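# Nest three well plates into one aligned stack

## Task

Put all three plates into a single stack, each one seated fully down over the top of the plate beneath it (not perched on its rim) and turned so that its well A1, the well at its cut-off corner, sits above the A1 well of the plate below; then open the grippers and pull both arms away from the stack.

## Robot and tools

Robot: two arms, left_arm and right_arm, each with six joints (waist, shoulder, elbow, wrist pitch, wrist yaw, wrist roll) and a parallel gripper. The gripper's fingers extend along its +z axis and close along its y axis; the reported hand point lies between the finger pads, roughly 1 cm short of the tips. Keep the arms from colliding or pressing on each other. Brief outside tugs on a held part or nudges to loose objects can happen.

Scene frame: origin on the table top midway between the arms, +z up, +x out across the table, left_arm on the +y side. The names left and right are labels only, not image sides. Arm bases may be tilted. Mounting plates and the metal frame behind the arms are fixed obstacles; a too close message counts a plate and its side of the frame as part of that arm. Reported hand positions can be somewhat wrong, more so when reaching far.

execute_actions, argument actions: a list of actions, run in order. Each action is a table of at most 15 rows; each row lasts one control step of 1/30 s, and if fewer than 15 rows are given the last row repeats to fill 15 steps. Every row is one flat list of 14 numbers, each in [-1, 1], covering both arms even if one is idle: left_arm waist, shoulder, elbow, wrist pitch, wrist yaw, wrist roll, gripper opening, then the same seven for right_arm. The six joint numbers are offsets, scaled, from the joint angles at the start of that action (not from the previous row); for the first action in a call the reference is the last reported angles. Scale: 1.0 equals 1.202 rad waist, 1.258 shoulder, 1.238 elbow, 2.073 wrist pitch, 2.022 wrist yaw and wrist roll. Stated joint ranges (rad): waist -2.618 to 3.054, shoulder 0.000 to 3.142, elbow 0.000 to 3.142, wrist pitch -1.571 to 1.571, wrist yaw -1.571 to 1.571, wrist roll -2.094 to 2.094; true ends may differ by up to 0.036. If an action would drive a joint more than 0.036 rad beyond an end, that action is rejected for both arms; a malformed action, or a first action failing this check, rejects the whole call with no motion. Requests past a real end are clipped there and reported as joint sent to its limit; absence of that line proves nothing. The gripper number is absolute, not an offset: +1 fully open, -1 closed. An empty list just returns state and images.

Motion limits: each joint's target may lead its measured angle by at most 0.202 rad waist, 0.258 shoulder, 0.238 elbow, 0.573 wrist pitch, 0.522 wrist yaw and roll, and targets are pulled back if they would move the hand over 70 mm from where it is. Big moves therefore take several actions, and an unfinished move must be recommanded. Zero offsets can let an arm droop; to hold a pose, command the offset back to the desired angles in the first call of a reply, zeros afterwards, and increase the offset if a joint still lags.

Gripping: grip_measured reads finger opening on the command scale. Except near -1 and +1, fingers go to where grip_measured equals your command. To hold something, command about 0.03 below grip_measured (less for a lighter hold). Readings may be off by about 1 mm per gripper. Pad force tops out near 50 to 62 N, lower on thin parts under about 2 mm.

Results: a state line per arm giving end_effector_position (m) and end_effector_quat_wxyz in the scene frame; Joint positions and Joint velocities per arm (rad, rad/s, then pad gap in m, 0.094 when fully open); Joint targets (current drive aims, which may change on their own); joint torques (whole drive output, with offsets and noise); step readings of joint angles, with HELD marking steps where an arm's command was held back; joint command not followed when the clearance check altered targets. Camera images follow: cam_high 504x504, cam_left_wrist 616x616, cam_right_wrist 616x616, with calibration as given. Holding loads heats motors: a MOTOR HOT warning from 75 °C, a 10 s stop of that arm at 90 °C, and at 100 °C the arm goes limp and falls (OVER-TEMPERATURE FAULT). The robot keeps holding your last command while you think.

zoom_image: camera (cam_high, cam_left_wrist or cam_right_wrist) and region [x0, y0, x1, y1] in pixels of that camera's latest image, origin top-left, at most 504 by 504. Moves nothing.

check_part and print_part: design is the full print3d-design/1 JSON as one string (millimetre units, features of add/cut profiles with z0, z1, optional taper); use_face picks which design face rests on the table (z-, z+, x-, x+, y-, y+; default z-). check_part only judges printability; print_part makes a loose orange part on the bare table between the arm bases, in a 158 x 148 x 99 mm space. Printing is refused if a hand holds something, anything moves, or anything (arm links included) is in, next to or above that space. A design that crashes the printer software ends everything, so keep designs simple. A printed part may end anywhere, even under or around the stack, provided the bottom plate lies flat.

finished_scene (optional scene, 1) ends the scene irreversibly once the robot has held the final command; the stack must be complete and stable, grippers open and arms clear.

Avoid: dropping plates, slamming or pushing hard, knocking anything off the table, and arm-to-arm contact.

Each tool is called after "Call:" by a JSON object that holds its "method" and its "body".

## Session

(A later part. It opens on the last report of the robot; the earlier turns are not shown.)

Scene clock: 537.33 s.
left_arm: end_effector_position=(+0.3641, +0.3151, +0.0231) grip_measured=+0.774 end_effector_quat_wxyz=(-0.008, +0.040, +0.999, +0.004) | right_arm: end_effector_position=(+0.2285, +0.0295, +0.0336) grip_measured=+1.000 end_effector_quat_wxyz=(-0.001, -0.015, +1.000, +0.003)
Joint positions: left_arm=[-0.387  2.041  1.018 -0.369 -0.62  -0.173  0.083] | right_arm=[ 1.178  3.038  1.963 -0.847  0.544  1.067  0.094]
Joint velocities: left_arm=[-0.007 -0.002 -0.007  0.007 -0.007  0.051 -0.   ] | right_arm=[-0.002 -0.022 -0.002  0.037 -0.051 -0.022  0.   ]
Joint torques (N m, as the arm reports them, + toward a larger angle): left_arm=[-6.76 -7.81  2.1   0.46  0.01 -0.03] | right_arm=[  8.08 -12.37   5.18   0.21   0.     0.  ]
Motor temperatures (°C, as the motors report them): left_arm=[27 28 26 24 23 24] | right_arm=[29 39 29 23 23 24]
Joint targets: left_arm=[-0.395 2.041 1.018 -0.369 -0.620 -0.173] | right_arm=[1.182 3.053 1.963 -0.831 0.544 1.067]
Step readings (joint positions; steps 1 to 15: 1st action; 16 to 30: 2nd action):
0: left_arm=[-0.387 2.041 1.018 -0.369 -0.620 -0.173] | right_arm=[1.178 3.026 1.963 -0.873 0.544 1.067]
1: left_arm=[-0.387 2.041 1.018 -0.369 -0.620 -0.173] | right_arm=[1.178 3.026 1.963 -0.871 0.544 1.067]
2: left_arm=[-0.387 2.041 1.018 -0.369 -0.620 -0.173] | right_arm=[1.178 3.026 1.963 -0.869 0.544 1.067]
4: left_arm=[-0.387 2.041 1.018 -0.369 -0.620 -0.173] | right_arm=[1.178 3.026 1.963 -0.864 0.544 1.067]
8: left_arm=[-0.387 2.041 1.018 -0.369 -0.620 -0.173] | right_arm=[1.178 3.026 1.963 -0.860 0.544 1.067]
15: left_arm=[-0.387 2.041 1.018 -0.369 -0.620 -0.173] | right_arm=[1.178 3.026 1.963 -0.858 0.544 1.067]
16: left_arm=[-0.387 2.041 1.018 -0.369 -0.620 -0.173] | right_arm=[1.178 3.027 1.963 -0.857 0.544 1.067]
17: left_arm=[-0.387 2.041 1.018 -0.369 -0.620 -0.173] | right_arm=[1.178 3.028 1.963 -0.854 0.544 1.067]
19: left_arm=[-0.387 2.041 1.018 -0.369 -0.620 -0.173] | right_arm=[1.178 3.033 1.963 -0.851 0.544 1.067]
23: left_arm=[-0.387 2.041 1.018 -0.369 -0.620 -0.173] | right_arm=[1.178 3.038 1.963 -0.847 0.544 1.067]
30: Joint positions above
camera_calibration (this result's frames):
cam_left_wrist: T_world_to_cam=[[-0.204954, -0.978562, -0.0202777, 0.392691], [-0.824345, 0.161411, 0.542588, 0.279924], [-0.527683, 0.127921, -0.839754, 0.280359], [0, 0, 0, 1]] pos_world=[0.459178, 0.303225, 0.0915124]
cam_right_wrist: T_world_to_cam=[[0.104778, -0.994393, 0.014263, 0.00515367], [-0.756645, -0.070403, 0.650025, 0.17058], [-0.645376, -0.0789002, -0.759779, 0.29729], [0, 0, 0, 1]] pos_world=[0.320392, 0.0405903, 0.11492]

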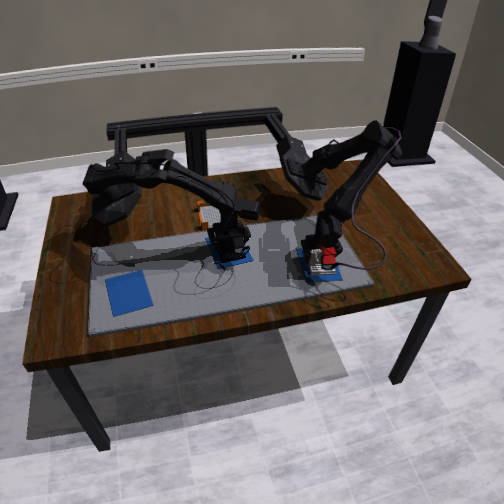

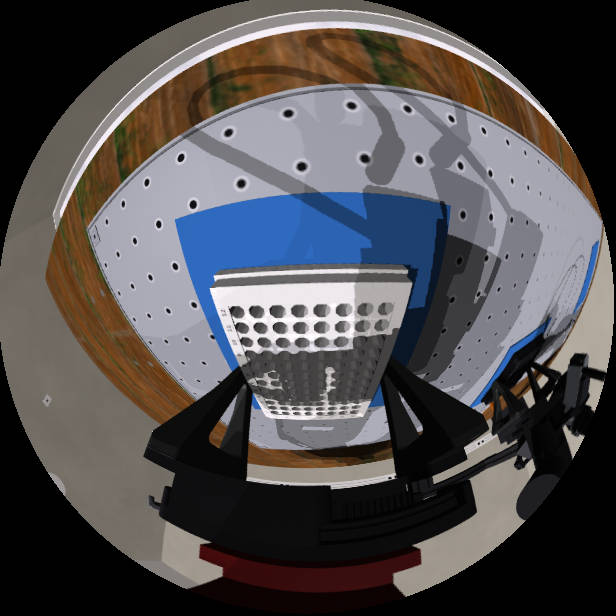

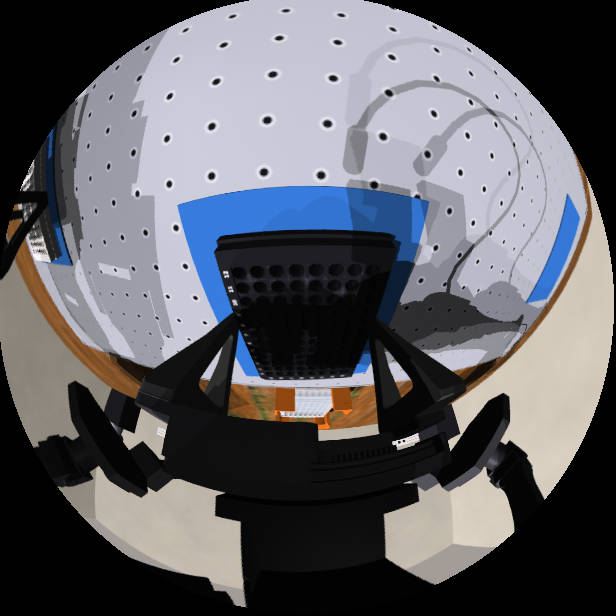

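Call:
{"method": "execute_actions", "body": {"actions": [[[-0.006,0,0,0,0,0,0.74,0.003,0.02,0,0.008,0,0,1]],[[-0.006,0,0,0,0,0,0.74,0.003,0,0,0,0,0,0.75]]]}}

Scene clock: 542.47 s.
left_arm: end_effector_position=(+0.3641, +0.3151, +0.0231) grip_measured=+0.774 end_effector_quat_wxyz=(-0.008, +0.040, +0.999, +0.004) | right_arm: end_effector_position=(+0.2284, +0.0301, +0.0336) grip_measured=+0.778 end_effector_quat_wxyz=(-0.002, -0.015, +1.000, +0.004)
Joint positions: left_arm=[-0.387  2.041  1.018 -0.369 -0.62  -0.173  0.083] | right_arm=[ 1.178  3.038  1.963 -0.845  0.542  1.067  0.084]
Joint velocities: left_arm=[-0.007 -0.007  0.007 -0.022  0.081  0.037 -0.   ] | right_arm=[ 0.002  0.012 -0.017 -0.051  0.007  0.022  0.   ]
Joint torques (N m, as the arm reports them, + toward a larger angle): left_arm=[-6.74 -7.81  2.08  0.46  0.01 -0.03] | right_arm=[  8.08 -13.91   5.06   0.09   0.01   0.  ]
Motor temperatures (°C, as the motors report them): left_arm=[27 28 26 24 23 24] | right_arm=[29 39 29 23 23 24]
Joint targets: left_arm=[-0.395 2.041 1.018 -0.369 -0.620 -0.173] | right_arm=[1.182 3.038 1.963 -0.847 0.544 1.067]
Step readings (joint positions; steps 1 to 15: 1st action; 16 to 30: 2nd action):
0: left_arm=[-0.387 2.041 1.018 -0.369 -0.620 -0.173] | right_arm=[1.178 3.038 1.963 -0.847 0.544 1.067]
1: left_arm=[-0.387 2.041 1.018 -0.369 -0.620 -0.173] | right_arm=[1.178 3.038 1.963 -0.847 0.544 1.067]
2: left_arm=[-0.387 2.041 1.018 -0.369 -0.620 -0.173] | right_arm=[1.178 3.038 1.963 -0.847 0.544 1.067]
4: left_arm=[-0.387 2.041 1.018 -0.369 -0.620 -0.173] | right_arm=[1.178 3.038 1.963 -0.847 0.544 1.067]
8: left_arm=[-0.387 2.041 1.018 -0.369 -0.620 -0.173] | right_arm=[1.178 3.038 1.963 -0.847 0.544 1.067]
15: left_arm=[-0.387 2.041 1.018 -0.369 -0.620 -0.173] | right_arm=[1.178 3.038 1.963 -0.847 0.544 1.067]
16: left_arm=[-0.387 2.041 1.018 -0.369 -0.620 -0.173] | right_arm=[1.178 3.038 1.963 -0.846 0.543 1.067]
17: left_arm=[-0.387 2.041 1.018 -0.369 -0.620 -0.173] | right_arm=[1.178 3.038 1.963 -0.845 0.542 1.067]
19: left_arm=[-0.387 2.041 1.018 -0.369 -0.620 -0.173] | right_arm=[1.178 3.038 1.963 -0.845 0.542 1.067]
23: left_arm=[-0.387 2.041 1.018 -0.369 -0.620 -0.173] | right_arm=[1.178 3.038 1.963 -0.845 0.542 1.067]
30: Joint positions above
camera_calibration (this result's frames):
cam_left_wrist: T_world_to_cam=[[-0.204954, -0.978562, -0.0202777, 0.392691], [-0.824345, 0.161411, 0.542588, 0.279924], [-0.527683, 0.127921, -0.839754, 0.280359], [0, 0, 0, 1]] pos_world=[0.459178, 0.303225, 0.0915124]
cam_right_wrist: T_world_to_cam=[[0.10361, -0.994551, 0.0115822, 0.00612836], [-0.756201, -0.0712044, 0.650454, 0.170476], [-0.646084, -0.0761521, -0.759458, 0.297363], [0, 0, 0, 1]] pos_world=[0.320401, 0.0408784, 0.114878]

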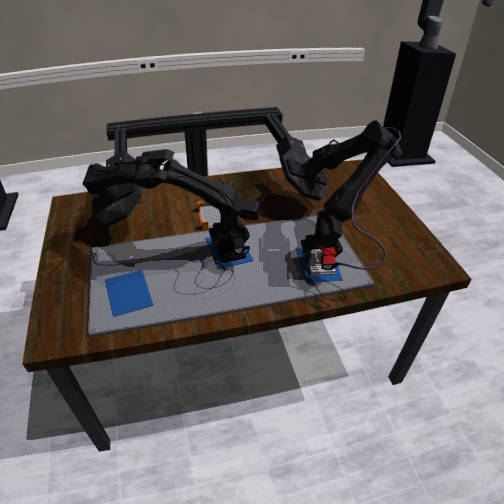

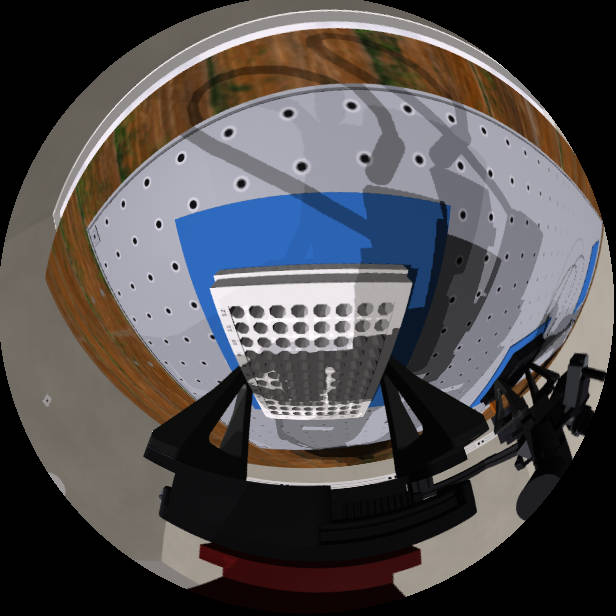

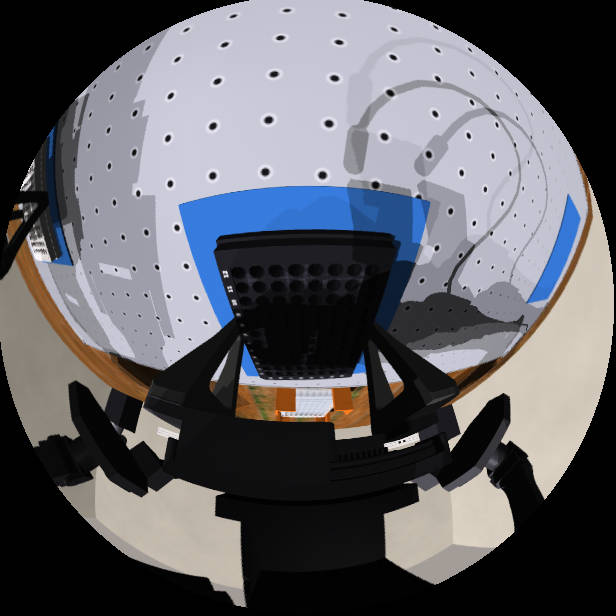

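Call:
{"method": "execute_actions", "body": {"actions": [[[-0.006,0,0,0,0,0,0.74,0.04,-0.09,0,-0.04,0,0,0.745]],[[-0.006,0,0,0,0,0,0.74,0.2,-0.01,-0.17,0.035,-0.06,0.16,0.745]],[[-0.006,0,0,0,0,0,0.74,0.2,0,-0.17,0.035,-0.06,0.16,0.745]],[[-0.006,0,0,0,0,0,0.74,0,0,0,0,0,0,0.745]]]}}

Scene clock: 557.63 s.
left_arm: end_effector_position=(+0.3641, +0.3151, +0.0231) grip_measured=+0.774 end_effector_quat_wxyz=(-0.008, +0.040, +0.999, +0.004) | right_arm: end_effector_position=(+0.0198, +0.0093, +0.0946) grip_measured=+0.778 end_effector_quat_wxyz=(-0.004, +0.027, +1.000, +0.012)
Joint positions: left_arm=[-0.387  2.041  1.018 -0.369 -0.62  -0.173  0.083] | right_arm=[ 1.711  2.905  1.572 -0.789  0.297  1.67   0.084]
Joint velocities: left_arm=[-0.012  0.007 -0.022 -0.066 -0.007 -0.037 -0.001] | right_arm=[ 0.007 -0.007 -0.007  0.051 -0.022 -0.022  0.001]
Joint torques (N m, as the arm reports them, + toward a larger angle): left_arm=[-6.75 -7.82  2.1   0.46  0.   -0.04] | right_arm=[  4.61 -13.46   5.47   0.16  -0.03  -0.03]
Motor temperatures (°C, as the motors report them): left_arm=[27 28 26 24 23 24] | right_arm=[29 40 29 23 23 24]
Joint targets: left_arm=[-0.395 2.041 1.018 -0.369 -0.620 -0.173] | right_arm=[1.720 2.905 1.572 -0.789 0.297 1.669]
Step readings (joint positions; steps 1 to 15: 1st action; 16 to 30: 2nd action; 31 to 45: 3rd action; 46 to 60: 4th action):
0: left_arm=[-0.387 2.041 1.018 -0.369 -0.620 -0.173] | right_arm=[1.178 3.038 1.963 -0.845 0.542 1.067]
1: left_arm=[-0.387 2.041 1.018 -0.369 -0.620 -0.173] | right_arm=[1.180 3.029 1.962 -0.848 0.541 1.067]
2: left_arm=[-0.387 2.041 1.018 -0.369 -0.620 -0.173] | right_arm=[1.183 3.017 1.959 -0.866 0.539 1.067]
4: left_arm=[-0.387 2.041 1.018 -0.369 -0.620 -0.173] | right_arm=[1.193 2.979 1.959 -0.890 0.539 1.067]
8: left_arm=[-0.387 2.041 1.018 -0.369 -0.620 -0.173] | right_arm=[1.211 2.917 1.959 -0.893 0.539 1.067]
15: left_arm=[-0.387 2.041 1.018 -0.369 -0.620 -0.173] | right_arm=[1.213 2.916 1.959 -0.902 0.539 1.067]
16: left_arm=[-0.387 2.041 1.018 -0.369 -0.620 -0.173] | right_arm=[1.221 2.912 1.941 -0.887 0.534 1.096]
17: left_arm=[-0.387 2.041 1.018 -0.369 -0.620 -0.173] | right_arm=[1.233 2.902 1.909 -0.871 0.526 1.134]
19: left_arm=[-0.387 2.041 1.018 -0.369 -0.620 -0.173] | right_arm=[1.285 2.897 1.855 -0.863 0.507 1.199]
23: left_arm=[-0.387 2.041 1.018 -0.369 -0.620 -0.173] | right_arm=[1.435 2.900 1.775 -0.856 0.452 1.305]
30: left_arm=[-0.387 2.041 1.018 -0.369 -0.620 -0.173] | right_arm=[1.470 2.904 1.766 -0.846 0.418 1.367]
31: left_arm=[-0.387 2.041 1.018 -0.369 -0.620 -0.173] | right_arm=[1.472 2.901 1.748 -0.830 0.413 1.399]
32: left_arm=[-0.387 2.041 1.018 -0.369 -0.620 -0.173] | right_arm=[1.482 2.892 1.717 -0.811 0.406 1.439]
34: left_arm=[-0.387 2.041 1.018 -0.369 -0.620 -0.173] | right_arm=[1.540 2.888 1.658 -0.800 0.385 1.507]
38: left_arm=[-0.387 2.041 1.018 -0.369 -0.620 -0.173] | right_arm=[1.708 2.901 1.580 -0.795 0.326 1.610]
45: left_arm=[-0.387 2.041 1.018 -0.369 -0.620 -0.173] | right_arm=[1.720 2.905 1.572 -0.789 0.297 1.669]
46: left_arm=[-0.387 2.041 1.018 -0.369 -0.620 -0.173] | right_arm=[1.715 2.905 1.572 -0.789 0.297 1.670]
47: left_arm=[-0.387 2.041 1.018 -0.369 -0.620 -0.173] | right_arm=[1.712 2.905 1.572 -0.789 0.297 1.670]
49: left_arm=[-0.387 2.041 1.018 -0.369 -0.620 -0.173] | right_arm=[1.711 2.905 1.572 -0.789 0.297 1.670]
53: left_arm=[-0.387 2.041 1.018 -0.369 -0.620 -0.173] | right_arm=[1.711 2.905 1.572 -0.789 0.297 1.670]
60: Joint positions above
camera_calibration (this result's frames):
cam_left_wrist: T_world_to_cam=[[-0.204954, -0.978562, -0.0202777, 0.392691], [-0.824345, 0.161411, 0.542588, 0.279924], [-0.527683, 0.127921, -0.839754, 0.280359], [0, 0, 0, 1]] pos_world=[0.459178, 0.303225, 0.0915124]
cam_right_wrist: T_world_to_cam=[[0.0191735, -0.999804, -0.00484089, 0.00954873], [-0.756587, -0.0176741, 0.653654, -0.0292239], [-0.653612, -0.00887029, -0.756778, 0.206655], [0, 0, 0, 1]] pos_world=[0.112779, 0.0108634, 0.175541]

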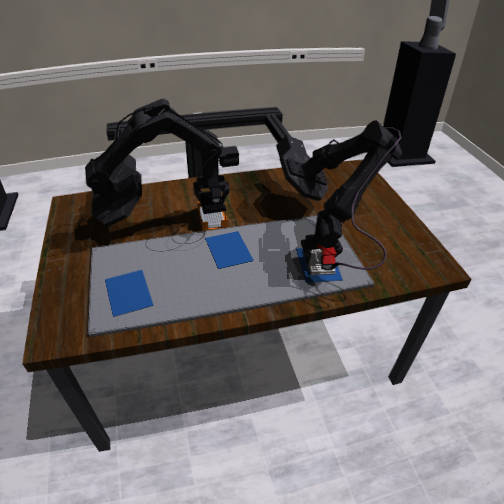

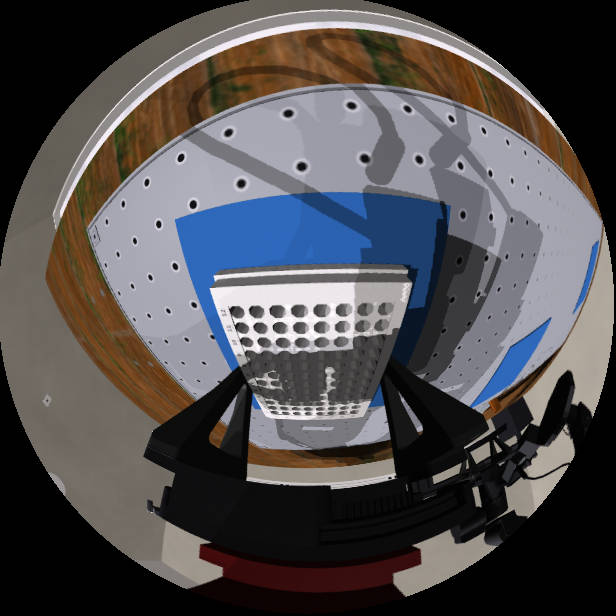

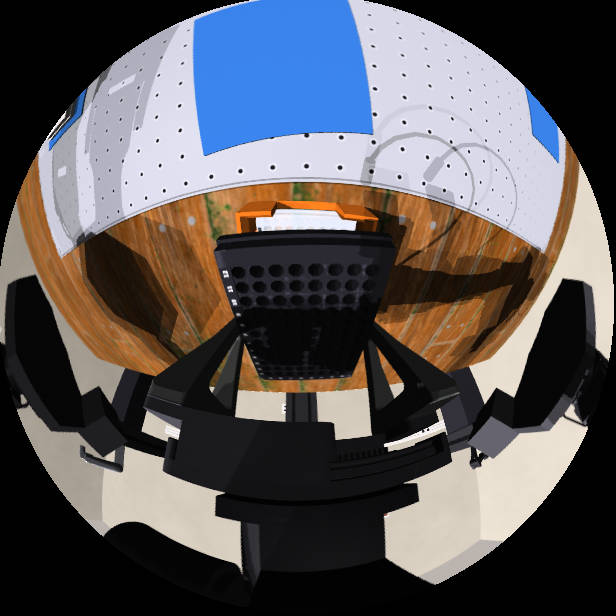

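Descend ~3.3 cm.

Call:
{"method": "execute_actions", "body": {"actions": [[[-0.006,0,0,0,0,0,0.74,-0.022,0.062,0,0.037,0.015,0,0.745]]]}}

Call:
{"method": "zoom_image", "body": {"camera": "cam_right_wrist", "region": [180, 180, 440, 420]}}

Scene clock: 562.57 s.
left_arm: end_effector_position=(+0.3641, +0.3151, +0.0231) grip_measured=+0.774 end_effector_quat_wxyz=(-0.008, +0.040, +0.999, +0.004) | right_arm: end_effector_position=(+0.0184, +0.0070, +0.0601) grip_measured=+0.778 end_effector_quat_wxyz=(-0.003, +0.035, +0.999, -0.001)
Joint positions: left_arm=[-0.387  2.041  1.018 -0.369 -0.62  -0.173  0.083] | right_arm=[ 1.685  2.988  1.572 -0.728  0.31   1.67   0.084]
Joint velocities: left_arm=[ 0.007 -0.012 -0.002  0.022 -0.066 -0.037  0.   ] | right_arm=[-0.012  0.002 -0.007  0.081  0.007  0.022 -0.   ]
Joint torques (N m, as the arm reports them, + toward a larger angle): left_arm=[-6.74 -7.79  2.1   0.47  0.01 -0.03] | right_arm=[  3.86 -14.01   5.13   0.16   0.16   0.  ]
Motor temperatures (°C, as the motors report them): left_arm=[27 28 26 24 23 24] | right_arm=[29 40 29 23 23 24]
Joint targets: left_arm=[-0.395 2.041 1.018 -0.369 -0.620 -0.173] | right_arm=[1.685 2.983 1.572 -0.712 0.327 1.670]
Step readings (joint positions):
0: left_arm=[-0.387 2.041 1.018 -0.369 -0.620 -0.173] | right_arm=[1.711 2.905 1.572 -0.789 0.297 1.670]
1: left_arm=[-0.387 2.041 1.018 -0.369 -0.620 -0.173] | right_arm=[1.710 2.911 1.572 -0.785 0.299 1.670]
2: left_arm=[-0.387 2.041 1.018 -0.369 -0.620 -0.173] | right_arm=[1.707 2.920 1.572 -0.769 0.302 1.670]
4: left_arm=[-0.387 2.041 1.018 -0.369 -0.620 -0.173] | right_arm=[1.698 2.949 1.572 -0.746 0.306 1.670]
8: left_arm=[-0.387 2.041 1.018 -0.369 -0.620 -0.173] | right_arm=[1.685 2.987 1.572 -0.737 0.308 1.670]
15: Joint positions above
camera_calibration (this result's frames):
cam_left_wrist: T_world_to_cam=[[-0.204954, -0.978562, -0.0202777, 0.392691], [-0.824345, 0.161411, 0.542588, 0.279924], [-0.527683, 0.127921, -0.839754, 0.280359], [0, 0, 0, 1]] pos_world=[0.459178, 0.303225, 0.0915124]
cam_right_wrist: T_world_to_cam=[[0.00447388, -0.999741, 0.0222959, 0.00576171], [-0.756988, 0.0111829, 0.653333, -0.00794768], [-0.653414, -0.0198007, -0.756742, 0.179695], [0, 0, 0, 1]] pos_world=[0.111373, 0.00940719, 0.141047]

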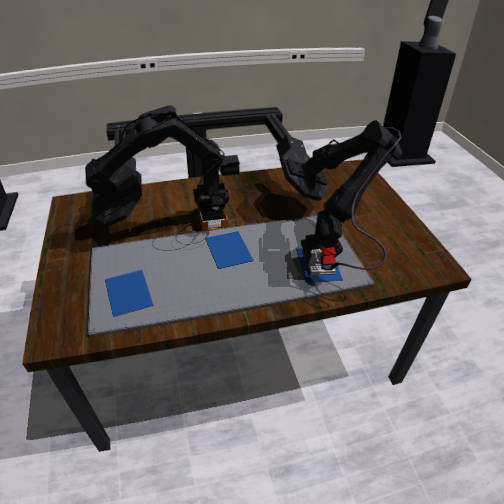

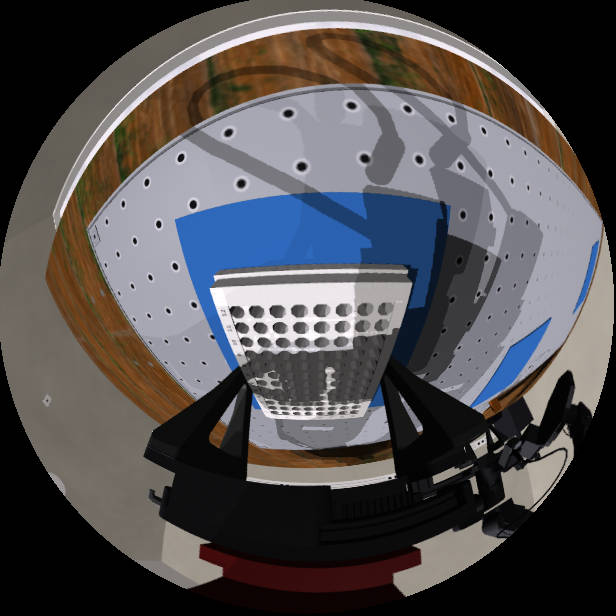

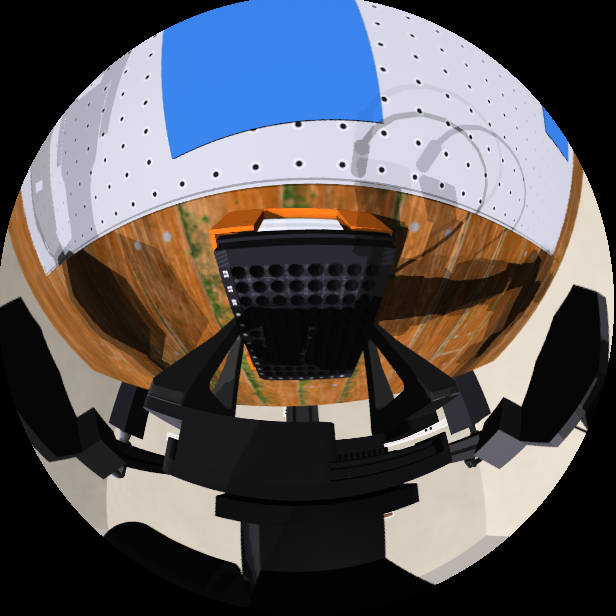

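Region (180, 180, 440, 420) of cam_right_wrist's 616x616 image, scaled by 1.938, with more detail than that image has; it fills the top 465 rows of this view, and the rest is white.

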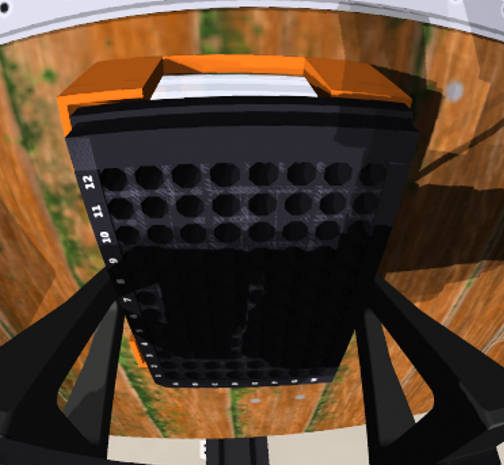

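Call:
{"method": "execute_actions", "body": {"actions": [[[-0.006,0,0,0,0,0,0.74,0.023,-0.003,0,0.013,0,0.011,0.745]]]}}

Call:
{"method": "zoom_image", "body": {"camera": "cam_right_wrist", "region": [180, 180, 440, 420]}}

Scene clock: 571.27 s.
left_arm: end_effector_position=(+0.3641, +0.3151, +0.0231) grip_measured=+0.774 end_effector_quat_wxyz=(-0.008, +0.040, +0.999, +0.004) | right_arm: end_effector_position=(+0.0152, +0.0110, +0.0616) grip_measured=+0.778 end_effector_quat_wxyz=(+0.000, +0.039, +0.999, +0.008)
Joint positions: left_arm=[-0.387  2.041  1.018 -0.369 -0.62  -0.173  0.083] | right_arm=[ 1.699  2.988  1.572 -0.713  0.311  1.685  0.084]
Joint velocities: left_arm=[-0.007 -0.002 -0.002  0.051  0.022  0.022 -0.001] | right_arm=[ 0.002 -0.012  0.002  0.095  0.037 -0.037 -0.001]
Joint torques (N m, as the arm reports them, + toward a larger angle): left_arm=[-6.74 -7.84  2.09  0.46  0.01 -0.03] | right_arm=[  5.09 -14.04   5.31   0.29  -0.02   0.04]
Motor temperatures (°C, as the motors report them): left_arm=[27 28 26 24 23 24] | right_arm=[28 40 29 23 23 24]
Joint targets: left_arm=[-0.395 2.041 1.018 -0.369 -0.620 -0.173] | right_arm=[1.713 2.984 1.572 -0.701 0.310 1.692]
Step readings (joint positions):
0: left_arm=[-0.387 2.041 1.018 -0.369 -0.620 -0.173] | right_arm=[1.685 2.988 1.572 -0.725 0.311 1.670]
1: left_arm=[-0.387 2.041 1.018 -0.369 -0.620 -0.173] | right_arm=[1.686 2.988 1.572 -0.724 0.311 1.672]
2: left_arm=[-0.387 2.041 1.018 -0.369 -0.620 -0.173] | right_arm=[1.687 2.988 1.572 -0.722 0.311 1.675]
4: left_arm=[-0.387 2.041 1.018 -0.369 -0.620 -0.173] | right_arm=[1.693 2.988 1.572 -0.719 0.311 1.679]
8: left_arm=[-0.387 2.041 1.018 -0.369 -0.620 -0.173] | right_arm=[1.699 2.988 1.572 -0.715 0.311 1.683]
15: Joint positions above
camera_calibration (this result's frames):
cam_left_wrist: T_world_to_cam=[[-0.204954, -0.978562, -0.0202777, 0.392691], [-0.824345, 0.161411, 0.542588, 0.279924], [-0.527683, 0.127921, -0.839754, 0.280359], [0, 0, 0, 1]] pos_world=[0.459178, 0.303225, 0.0915124]
cam_right_wrist: T_world_to_cam=[[-0.00436272, -0.999979, 0.00473205, 0.0109509], [-0.76154, 0.0063893, 0.648086, -0.0109181], [-0.648103, -0.00077623, -0.761552, 0.178788], [0, 0, 0, 1]] pos_world=[0.107606, 0.0111592, 0.143181]

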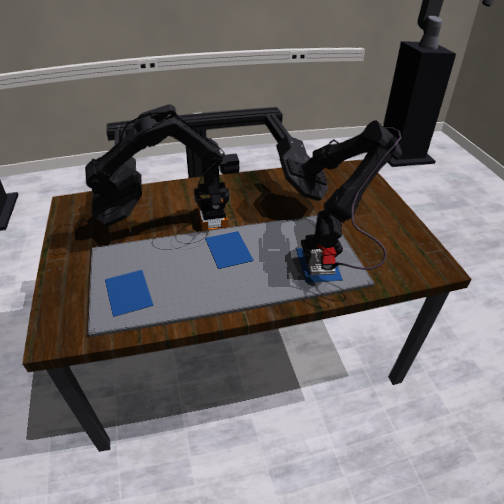

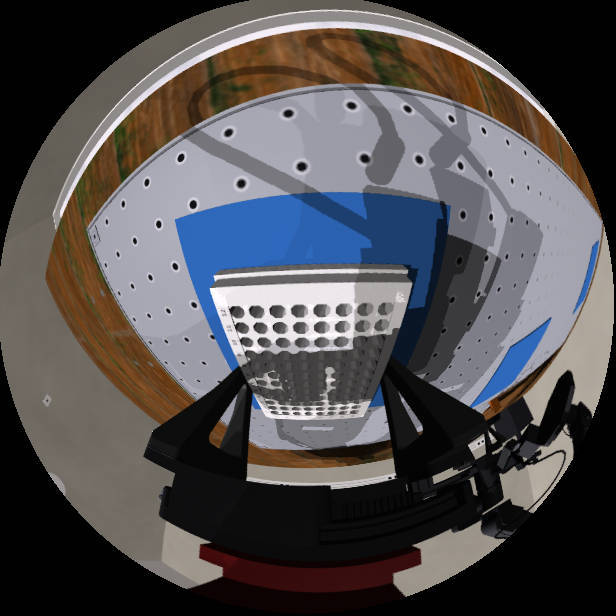

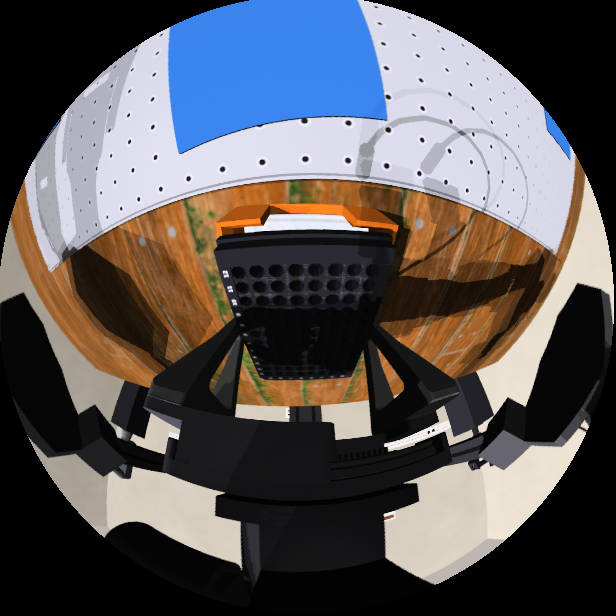

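Region (180, 180, 440, 420) of cam_right_wrist's 616x616 image, scaled by 1.938, with more detail than that image has; it fills the top 465 rows of this view, and the rest is white.

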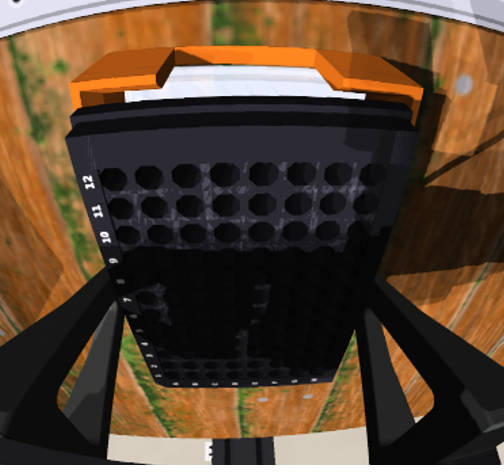

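Call:
{"method": "execute_actions", "body": {"actions": [[[-0.006,0,0,0,0,0,0.74,-0.012,0.03,0,0.019,0,-0.009,0.745]]]}}

Call:
{"method": "zoom_image", "body": {"camera": "cam_right_wrist", "region": [180, 180, 440, 420]}}

Scene clock: 576.80 s.
left_arm: end_effector_position=(+0.3641, +0.3151, +0.0231) grip_measured=+0.774 end_effector_quat_wxyz=(-0.008, +0.040, +0.999, +0.004) | right_arm: end_effector_position=(+0.0138, +0.0102, +0.0487) grip_measured=+0.778 end_effector_quat_wxyz=(-0.002, +0.037, +0.999, +0.004)
Joint positions: left_arm=[-0.387  2.041  1.018 -0.369 -0.62  -0.173  0.083] | right_arm=[ 1.688  3.018  1.572 -0.687  0.311  1.674  0.084]
Joint velocities: left_arm=[-0.002 -0.012  0.022  0.007  0.037  0.007 -0.   ] | right_arm=[-0.007 -0.007 -0.012  0.022 -0.022 -0.051  0.001]
Joint torques (N m, as the arm reports them, + toward a larger angle): left_arm=[-6.75 -7.81  2.09  0.47  0.01 -0.03] | right_arm=[  3.69 -13.12   5.04   0.28  -0.02  -0.08]
Motor temperatures (°C, as the motors report them): left_arm=[27 28 26 24 23 24] | right_arm=[28 40 29 23 23 24]
Joint targets: left_arm=[-0.395 2.041 1.018 -0.369 -0.620 -0.173] | right_arm=[1.684 3.025 1.572 -0.674 0.311 1.667]
Step readings (joint positions):
0: left_arm=[-0.387 2.041 1.018 -0.369 -0.620 -0.173] | right_arm=[1.699 2.988 1.572 -0.713 0.311 1.686]
1: left_arm=[-0.387 2.041 1.018 -0.369 -0.620 -0.173] | right_arm=[1.698 2.990 1.572 -0.711 0.311 1.684]
2: left_arm=[-0.387 2.041 1.018 -0.369 -0.620 -0.173] | right_arm=[1.697 2.993 1.572 -0.704 0.311 1.682]
4: left_arm=[-0.387 2.041 1.018 -0.369 -0.620 -0.173] | right_arm=[1.693 3.004 1.572 -0.695 0.311 1.679]
8: left_arm=[-0.387 2.041 1.018 -0.369 -0.620 -0.173] | right_arm=[1.688 3.018 1.572 -0.691 0.311 1.676]
15: Joint positions above
camera_calibration (this result's frames):
cam_left_wrist: T_world_to_cam=[[-0.204954, -0.978562, -0.0202777, 0.392691], [-0.824345, 0.161411, 0.542588, 0.279924], [-0.527683, 0.127921, -0.839754, 0.280359], [0, 0, 0, 1]] pos_world=[0.459178, 0.303225, 0.0915124]
cam_right_wrist: T_world_to_cam=[[-0.0000908185, -0.999929, 0.0119368, 0.00977599], [-0.758193, 0.007852, 0.651983, -0.00393239], [-0.65203, -0.00899119, -0.75814, 0.168031], [0, 0, 0, 1]] pos_world=[0.106581, 0.011317, 0.129838]

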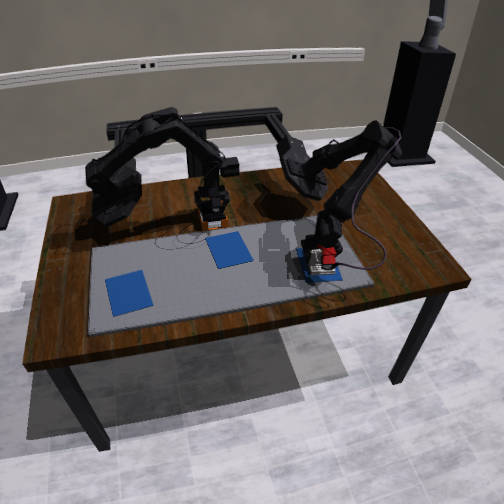

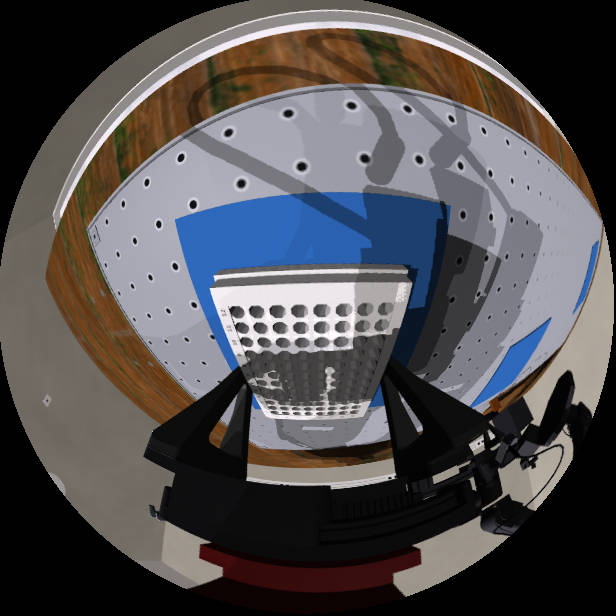

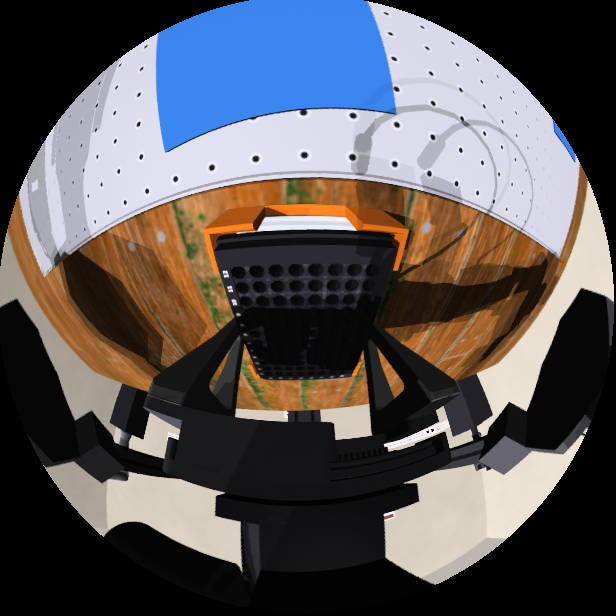

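Region (180, 180, 440, 420) of cam_right_wrist's 616x616 image, scaled by 1.938, with more detail than that image has; it fills the top 465 rows of this view, and the rest is white.

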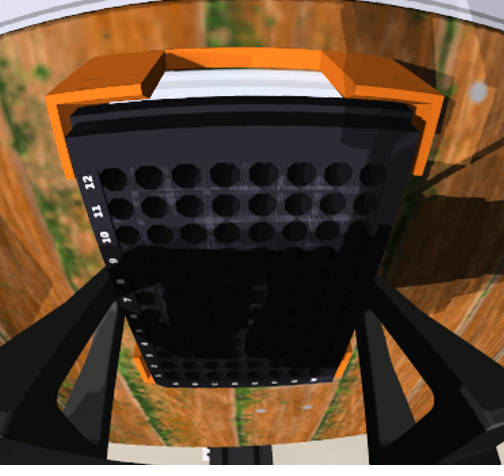

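Call:
{"method": "execute_actions", "body": {"actions": [[[-0.006,0,0,0,0,0,0.74,-0.015,0.03,0,0.021,0.01,-0.009,0.745]],[[-0.006,0,0,0,0,0,0.74,-0.01,0.02,0,0.015,0,-0.007,0.745]]]}}

Call:
{"method": "zoom_image", "body": {"camera": "cam_right_wrist", "region": [180, 180, 440, 420]}}

Scene clock: 588.37 s.
left_arm: end_effector_position=(+0.3641, +0.3151, +0.0231) grip_measured=+0.774 end_effector_quat_wxyz=(-0.008, +0.040, +0.999, +0.004) | right_arm: end_effector_position=(+0.0137, +0.0109, +0.0304) grip_measured=+0.778 end_effector_quat_wxyz=(-0.006, +0.037, +0.999, +0.003)
Joint positions: left_arm=[-0.387  2.041  1.018 -0.369 -0.62  -0.173  0.083] | right_arm=[ 1.667  3.06   1.572 -0.64   0.315  1.655  0.084]
Joint velocities: left_arm=[ 0.002 -0.007 -0.002 -0.037  0.066 -0.11   0.   ] | right_arm=[ 0.002  0.012 -0.007 -0.022 -0.051  0.037 -0.001]
Joint torques (N m, as the arm reports them, + toward a larger angle): left_arm=[-6.77 -7.83  2.1   0.46  0.01 -0.03] | right_arm=[  3.58 -12.37   5.01   0.23  -0.02  -0.08]
Motor temperatures (°C, as the motors report them): left_arm=[28 28 26 24 23 24] | right_arm=[27 40 29 23 23 24]
Joint targets: left_arm=[-0.395 2.041 1.018 -0.369 -0.620 -0.173] | right_arm=[1.661 3.073 1.572 -0.626 0.315 1.648]
Step readings (joint positions; steps 1 to 15: 1st action; 16 to 30: 2nd action):
0: left_arm=[-0.387 2.041 1.018 -0.369 -0.620 -0.173] | right_arm=[1.688 3.018 1.572 -0.687 0.311 1.674]
1: left_arm=[-0.387 2.041 1.018 -0.369 -0.620 -0.173] | right_arm=[1.687 3.020 1.572 -0.685 0.311 1.672]
2: left_arm=[-0.387 2.041 1.018 -0.369 -0.620 -0.173] | right_arm=[1.686 3.024 1.572 -0.678 0.312 1.670]
4: left_arm=[-0.387 2.041 1.018 -0.369 -0.620 -0.173] | right_arm=[1.680 3.034 1.572 -0.668 0.313 1.667]
8: left_arm=[-0.387 2.041 1.018 -0.369 -0.620 -0.173] | right_arm=[1.673 3.048 1.572 -0.661 0.314 1.664]
15: left_arm=[-0.387 2.041 1.018 -0.369 -0.620 -0.173] | right_arm=[1.673 3.048 1.572 -0.658 0.315 1.663]
16: left_arm=[-0.387 2.041 1.018 -0.369 -0.620 -0.173] | right_arm=[1.673 3.049 1.572 -0.656 0.315 1.662]
17: left_arm=[-0.387 2.041 1.018 -0.369 -0.620 -0.173] | right_arm=[1.672 3.051 1.572 -0.653 0.315 1.660]
19: left_arm=[-0.387 2.041 1.018 -0.369 -0.620 -0.173] | right_arm=[1.669 3.056 1.572 -0.647 0.315 1.658]
23: left_arm=[-0.387 2.041 1.018 -0.369 -0.620 -0.173] | right_arm=[1.667 3.060 1.572 -0.641 0.315 1.656]
30: Joint positions above
camera_calibration (this result's frames):
cam_left_wrist: T_world_to_cam=[[-0.204954, -0.978562, -0.0202777, 0.392691], [-0.824345, 0.161411, 0.542588, 0.279924], [-0.527683, 0.127921, -0.839754, 0.280359], [0, 0, 0, 1]] pos_world=[0.459178, 0.303225, 0.0915124]
cam_right_wrist: T_world_to_cam=[[0.000271299, -0.999921, 0.0125697, 0.010684], [-0.753272, 0.00806284, 0.65766, 0.00777231], [-0.65771, -0.00964679, -0.75321, 0.154014], [0, 0, 0, 1]] pos_world=[0.107149, 0.0121063, 0.110759]

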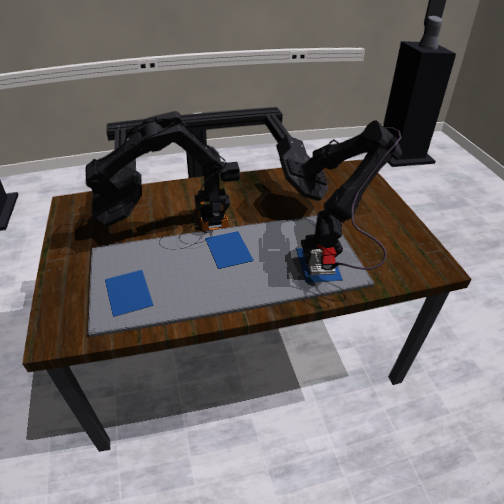

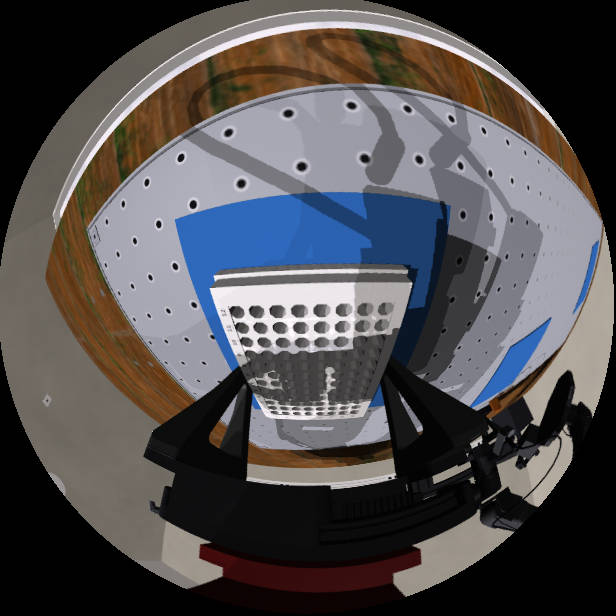

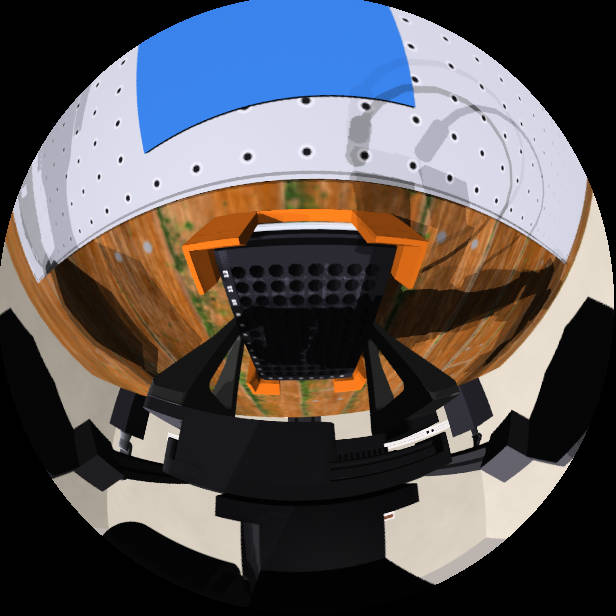

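Region (180, 180, 440, 420) of cam_right_wrist's 616x616 image, scaled by 1.938, with more detail than that image has; it fills the top 465 rows of this view, and the rest is white.

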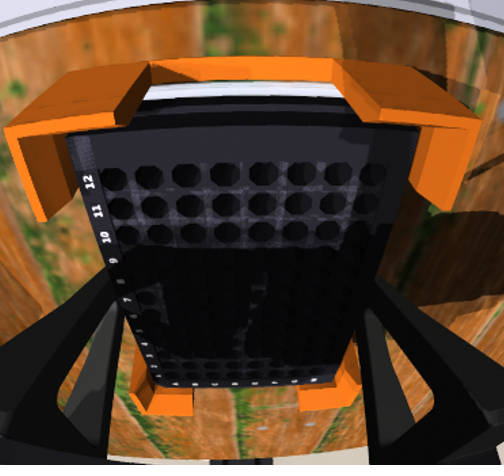

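Call:
{"method": "execute_actions", "body": {"actions": [[[-0.006,0,0,0,0,0,0.74,-0.006,0.018,0,0.008,0,0,0.745]]]}}

Scene clock: 593.63 s.
left_arm: end_effector_position=(+0.3641, +0.3151, +0.0231) grip_measured=+0.774 end_effector_quat_wxyz=(-0.008, +0.040, +0.999, +0.004) | right_arm: end_effector_position=(+0.0137, +0.0109, +0.0304) grip_measured=+0.778 end_effector_quat_wxyz=(-0.006, +0.037, +0.999, +0.003)
Joint positions: left_arm=[-0.387  2.041  1.018 -0.369 -0.62  -0.173  0.083] | right_arm=[ 1.667  3.06   1.572 -0.64   0.315  1.655  0.084]
Joint velocities: left_arm=[-0.012 -0.002  0.012 -0.022  0.022  0.007 -0.   ] | right_arm=[-0.012 -0.002 -0.002  0.037 -0.066 -0.022 -0.001]
Joint torques (N m, as the arm reports them, + toward a larger angle): left_arm=[-6.76 -7.81  2.11  0.47  0.01 -0.03] | right_arm=[  3.47 -11.62   4.98   0.26  -0.02  -0.01]
Motor temperatures (°C, as the motors report them): left_arm=[28 29 26 24 23 24] | right_arm=[27 40 29 23 23 24]
Joint targets: left_arm=[-0.395 2.041 1.018 -0.369 -0.620 -0.173] | right_arm=[1.660 3.083 1.572 -0.624 0.315 1.655]
Step readings (joint positions):
0: left_arm=[-0.387 2.041 1.018 -0.369 -0.620 -0.173] | right_arm=[1.667 3.060 1.572 -0.640 0.315 1.655]
1: left_arm=[-0.387 2.041 1.018 -0.369 -0.620 -0.173] | right_arm=[1.667 3.060 1.572 -0.640 0.315 1.655]
2: left_arm=[-0.387 2.041 1.018 -0.369 -0.620 -0.173] | right_arm=[1.667 3.060 1.572 -0.640 0.315 1.655]
4: left_arm=[-0.387 2.041 1.018 -0.369 -0.620 -0.173] | right_arm=[1.667 3.060 1.572 -0.640 0.315 1.655]
8: left_arm=[-0.387 2.041 1.018 -0.369 -0.620 -0.173] | right_arm=[1.667 3.060 1.572 -0.640 0.315 1.655]
15: Joint positions above
camera_calibration (this result's frames):
cam_left_wrist: T_world_to_cam=[[-0.204954, -0.978562, -0.0202777, 0.392691], [-0.824345, 0.161411, 0.542588, 0.279924], [-0.527683, 0.127921, -0.839754, 0.280359], [0, 0, 0, 1]] pos_world=[0.459178, 0.303225, 0.0915124]
cam_right_wrist: T_world_to_cam=[[0.000271299, -0.999921, 0.0125697, 0.010684], [-0.753272, 0.00806284, 0.65766, 0.00777231], [-0.65771, -0.00964679, -0.75321, 0.154014], [0, 0, 0, 1]] pos_world=[0.107149, 0.0121063, 0.110759]

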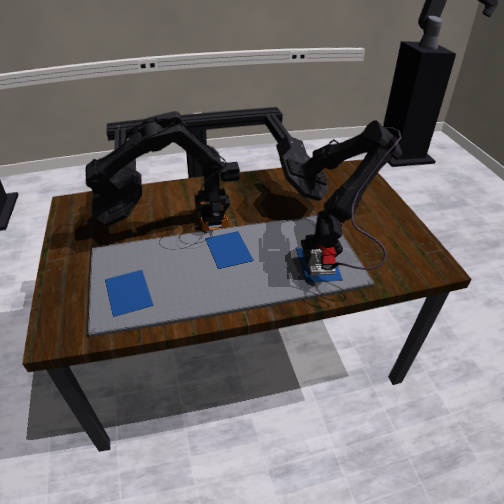

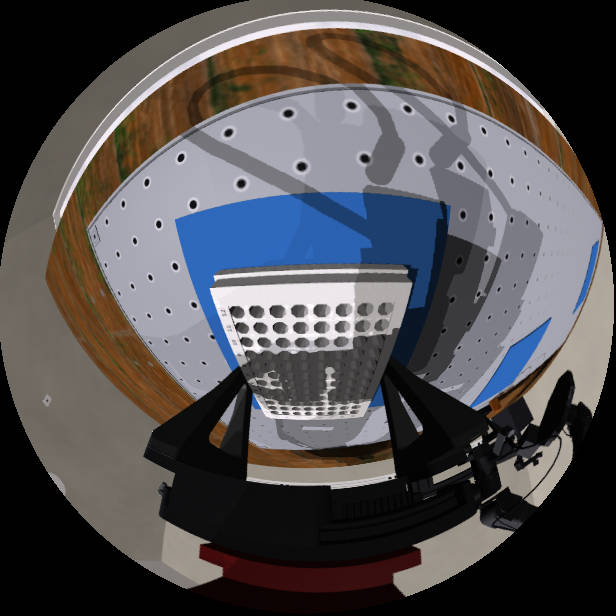

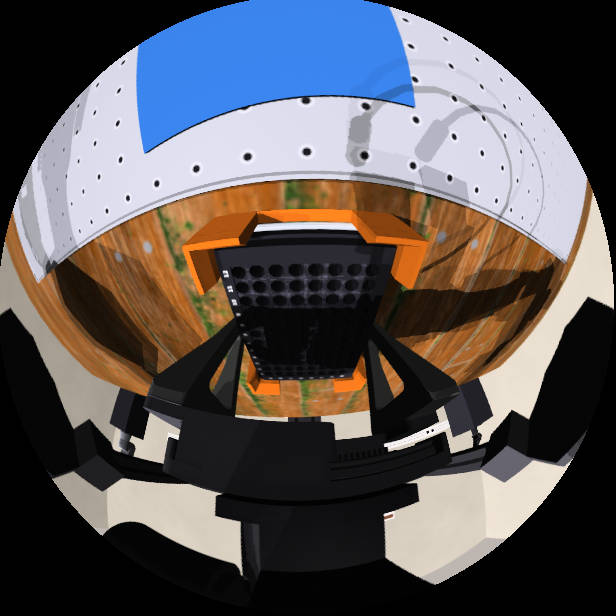

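Call:
{"method": "execute_actions", "body": {"actions": [[[-0.006,0,0,0,0,0,0.74,0,0,0,0,0,0,1]]]}}

Call:
{"method": "zoom_image", "body": {"camera": "cam_right_wrist", "region": [180, 180, 440, 420]}}

Scene clock: 606.20 s.
left_arm: end_effector_position=(+0.3641, +0.3151, +0.0231) grip_measured=+0.774 end_effector_quat_wxyz=(-0.008, +0.040, +0.999, +0.004) | right_arm: end_effector_position=(+0.0137, +0.0109, +0.0304) grip_measured=+1.000 end_effector_quat_wxyz=(-0.006, +0.037, +0.999, +0.003)
Joint positions: left_arm=[-0.387  2.041  1.018 -0.369 -0.62  -0.173  0.083] | right_arm=[ 1.667  3.06   1.572 -0.64   0.315  1.655  0.094]
Joint velocities: left_arm=[-0.012  0.002  0.007  0.007  0.125  0.051  0.   ] | right_arm=[ 0.002 -0.002 -0.017 -0.022 -0.037  0.022  0.   ]
Joint torques (N m, as the arm reports them, + toward a larger angle): left_arm=[-6.72 -7.8   2.11  0.47  0.01 -0.03] | right_arm=[  4.   -13.88   5.08   0.14  -0.02   0.  ]
Motor temperatures (°C, as the motors report them): left_arm=[28 29 26 24 23 24] | right_arm=[27 39 29 23 23 24]
Joint targets: left_arm=[-0.395 2.041 1.018 -0.369 -0.620 -0.173] | right_arm=[1.667 3.060 1.572 -0.640 0.315 1.655]
Step readings (joint positions):
0: left_arm=[-0.387 2.041 1.018 -0.369 -0.620 -0.173] | right_arm=[1.667 3.060 1.572 -0.640 0.315 1.655]
1: left_arm=[-0.387 2.041 1.018 -0.369 -0.620 -0.173] | right_arm=[1.667 3.060 1.572 -0.640 0.315 1.655]
2: left_arm=[-0.387 2.041 1.018 -0.369 -0.620 -0.173] | right_arm=[1.667 3.060 1.572 -0.640 0.315 1.655]
4: left_arm=[-0.387 2.041 1.018 -0.369 -0.620 -0.173] | right_arm=[1.667 3.060 1.572 -0.640 0.315 1.655]
8: left_arm=[-0.387 2.041 1.018 -0.369 -0.620 -0.173] | right_arm=[1.667 3.060 1.572 -0.640 0.315 1.655]
15: Joint positions above
camera_calibration (this result's frames):
cam_left_wrist: T_world_to_cam=[[-0.204954, -0.978562, -0.0202777, 0.392691], [-0.824345, 0.161411, 0.542588, 0.279924], [-0.527683, 0.127921, -0.839754, 0.280359], [0, 0, 0, 1]] pos_world=[0.459178, 0.303225, 0.0915124]
cam_right_wrist: T_world_to_cam=[[0.000271299, -0.999921, 0.0125697, 0.010684], [-0.753272, 0.00806284, 0.65766, 0.00777231], [-0.65771, -0.00964679, -0.75321, 0.154014], [0, 0, 0, 1]] pos_world=[0.107149, 0.0121063, 0.110759]

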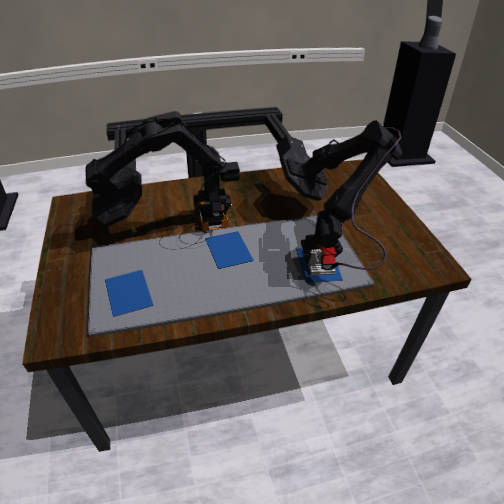

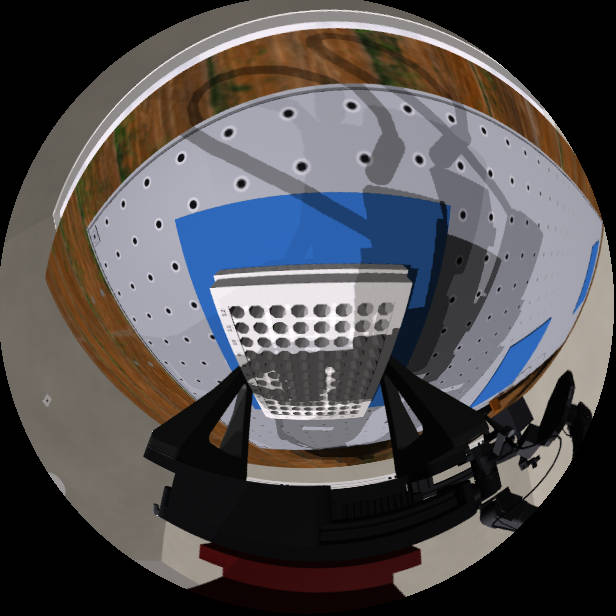

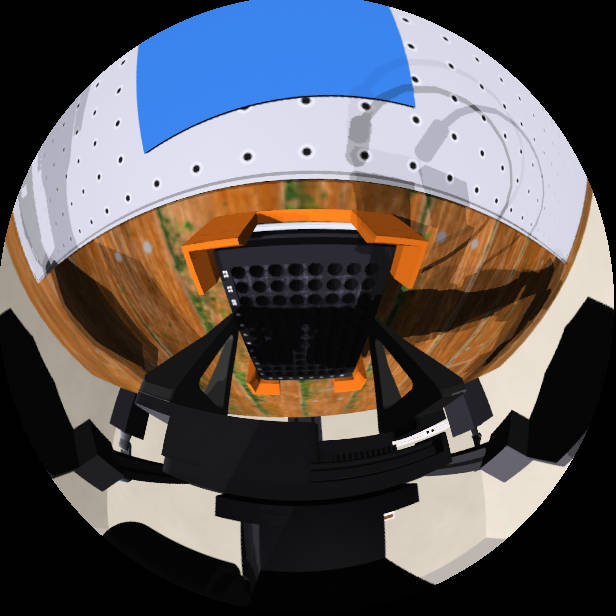

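Region (180, 180, 440, 420) of cam_right_wrist's 616x616 image, scaled by 1.938, with more detail than that image has; it fills the top 465 rows of this view, and the rest is white.

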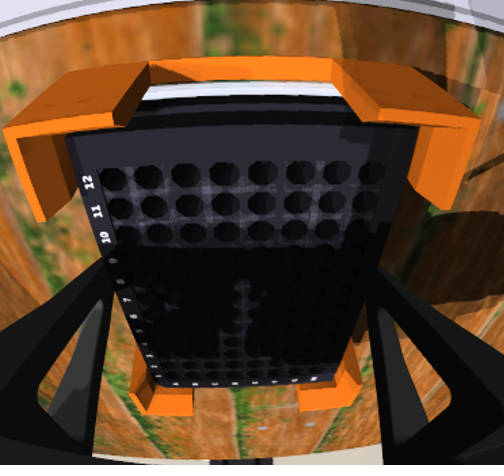

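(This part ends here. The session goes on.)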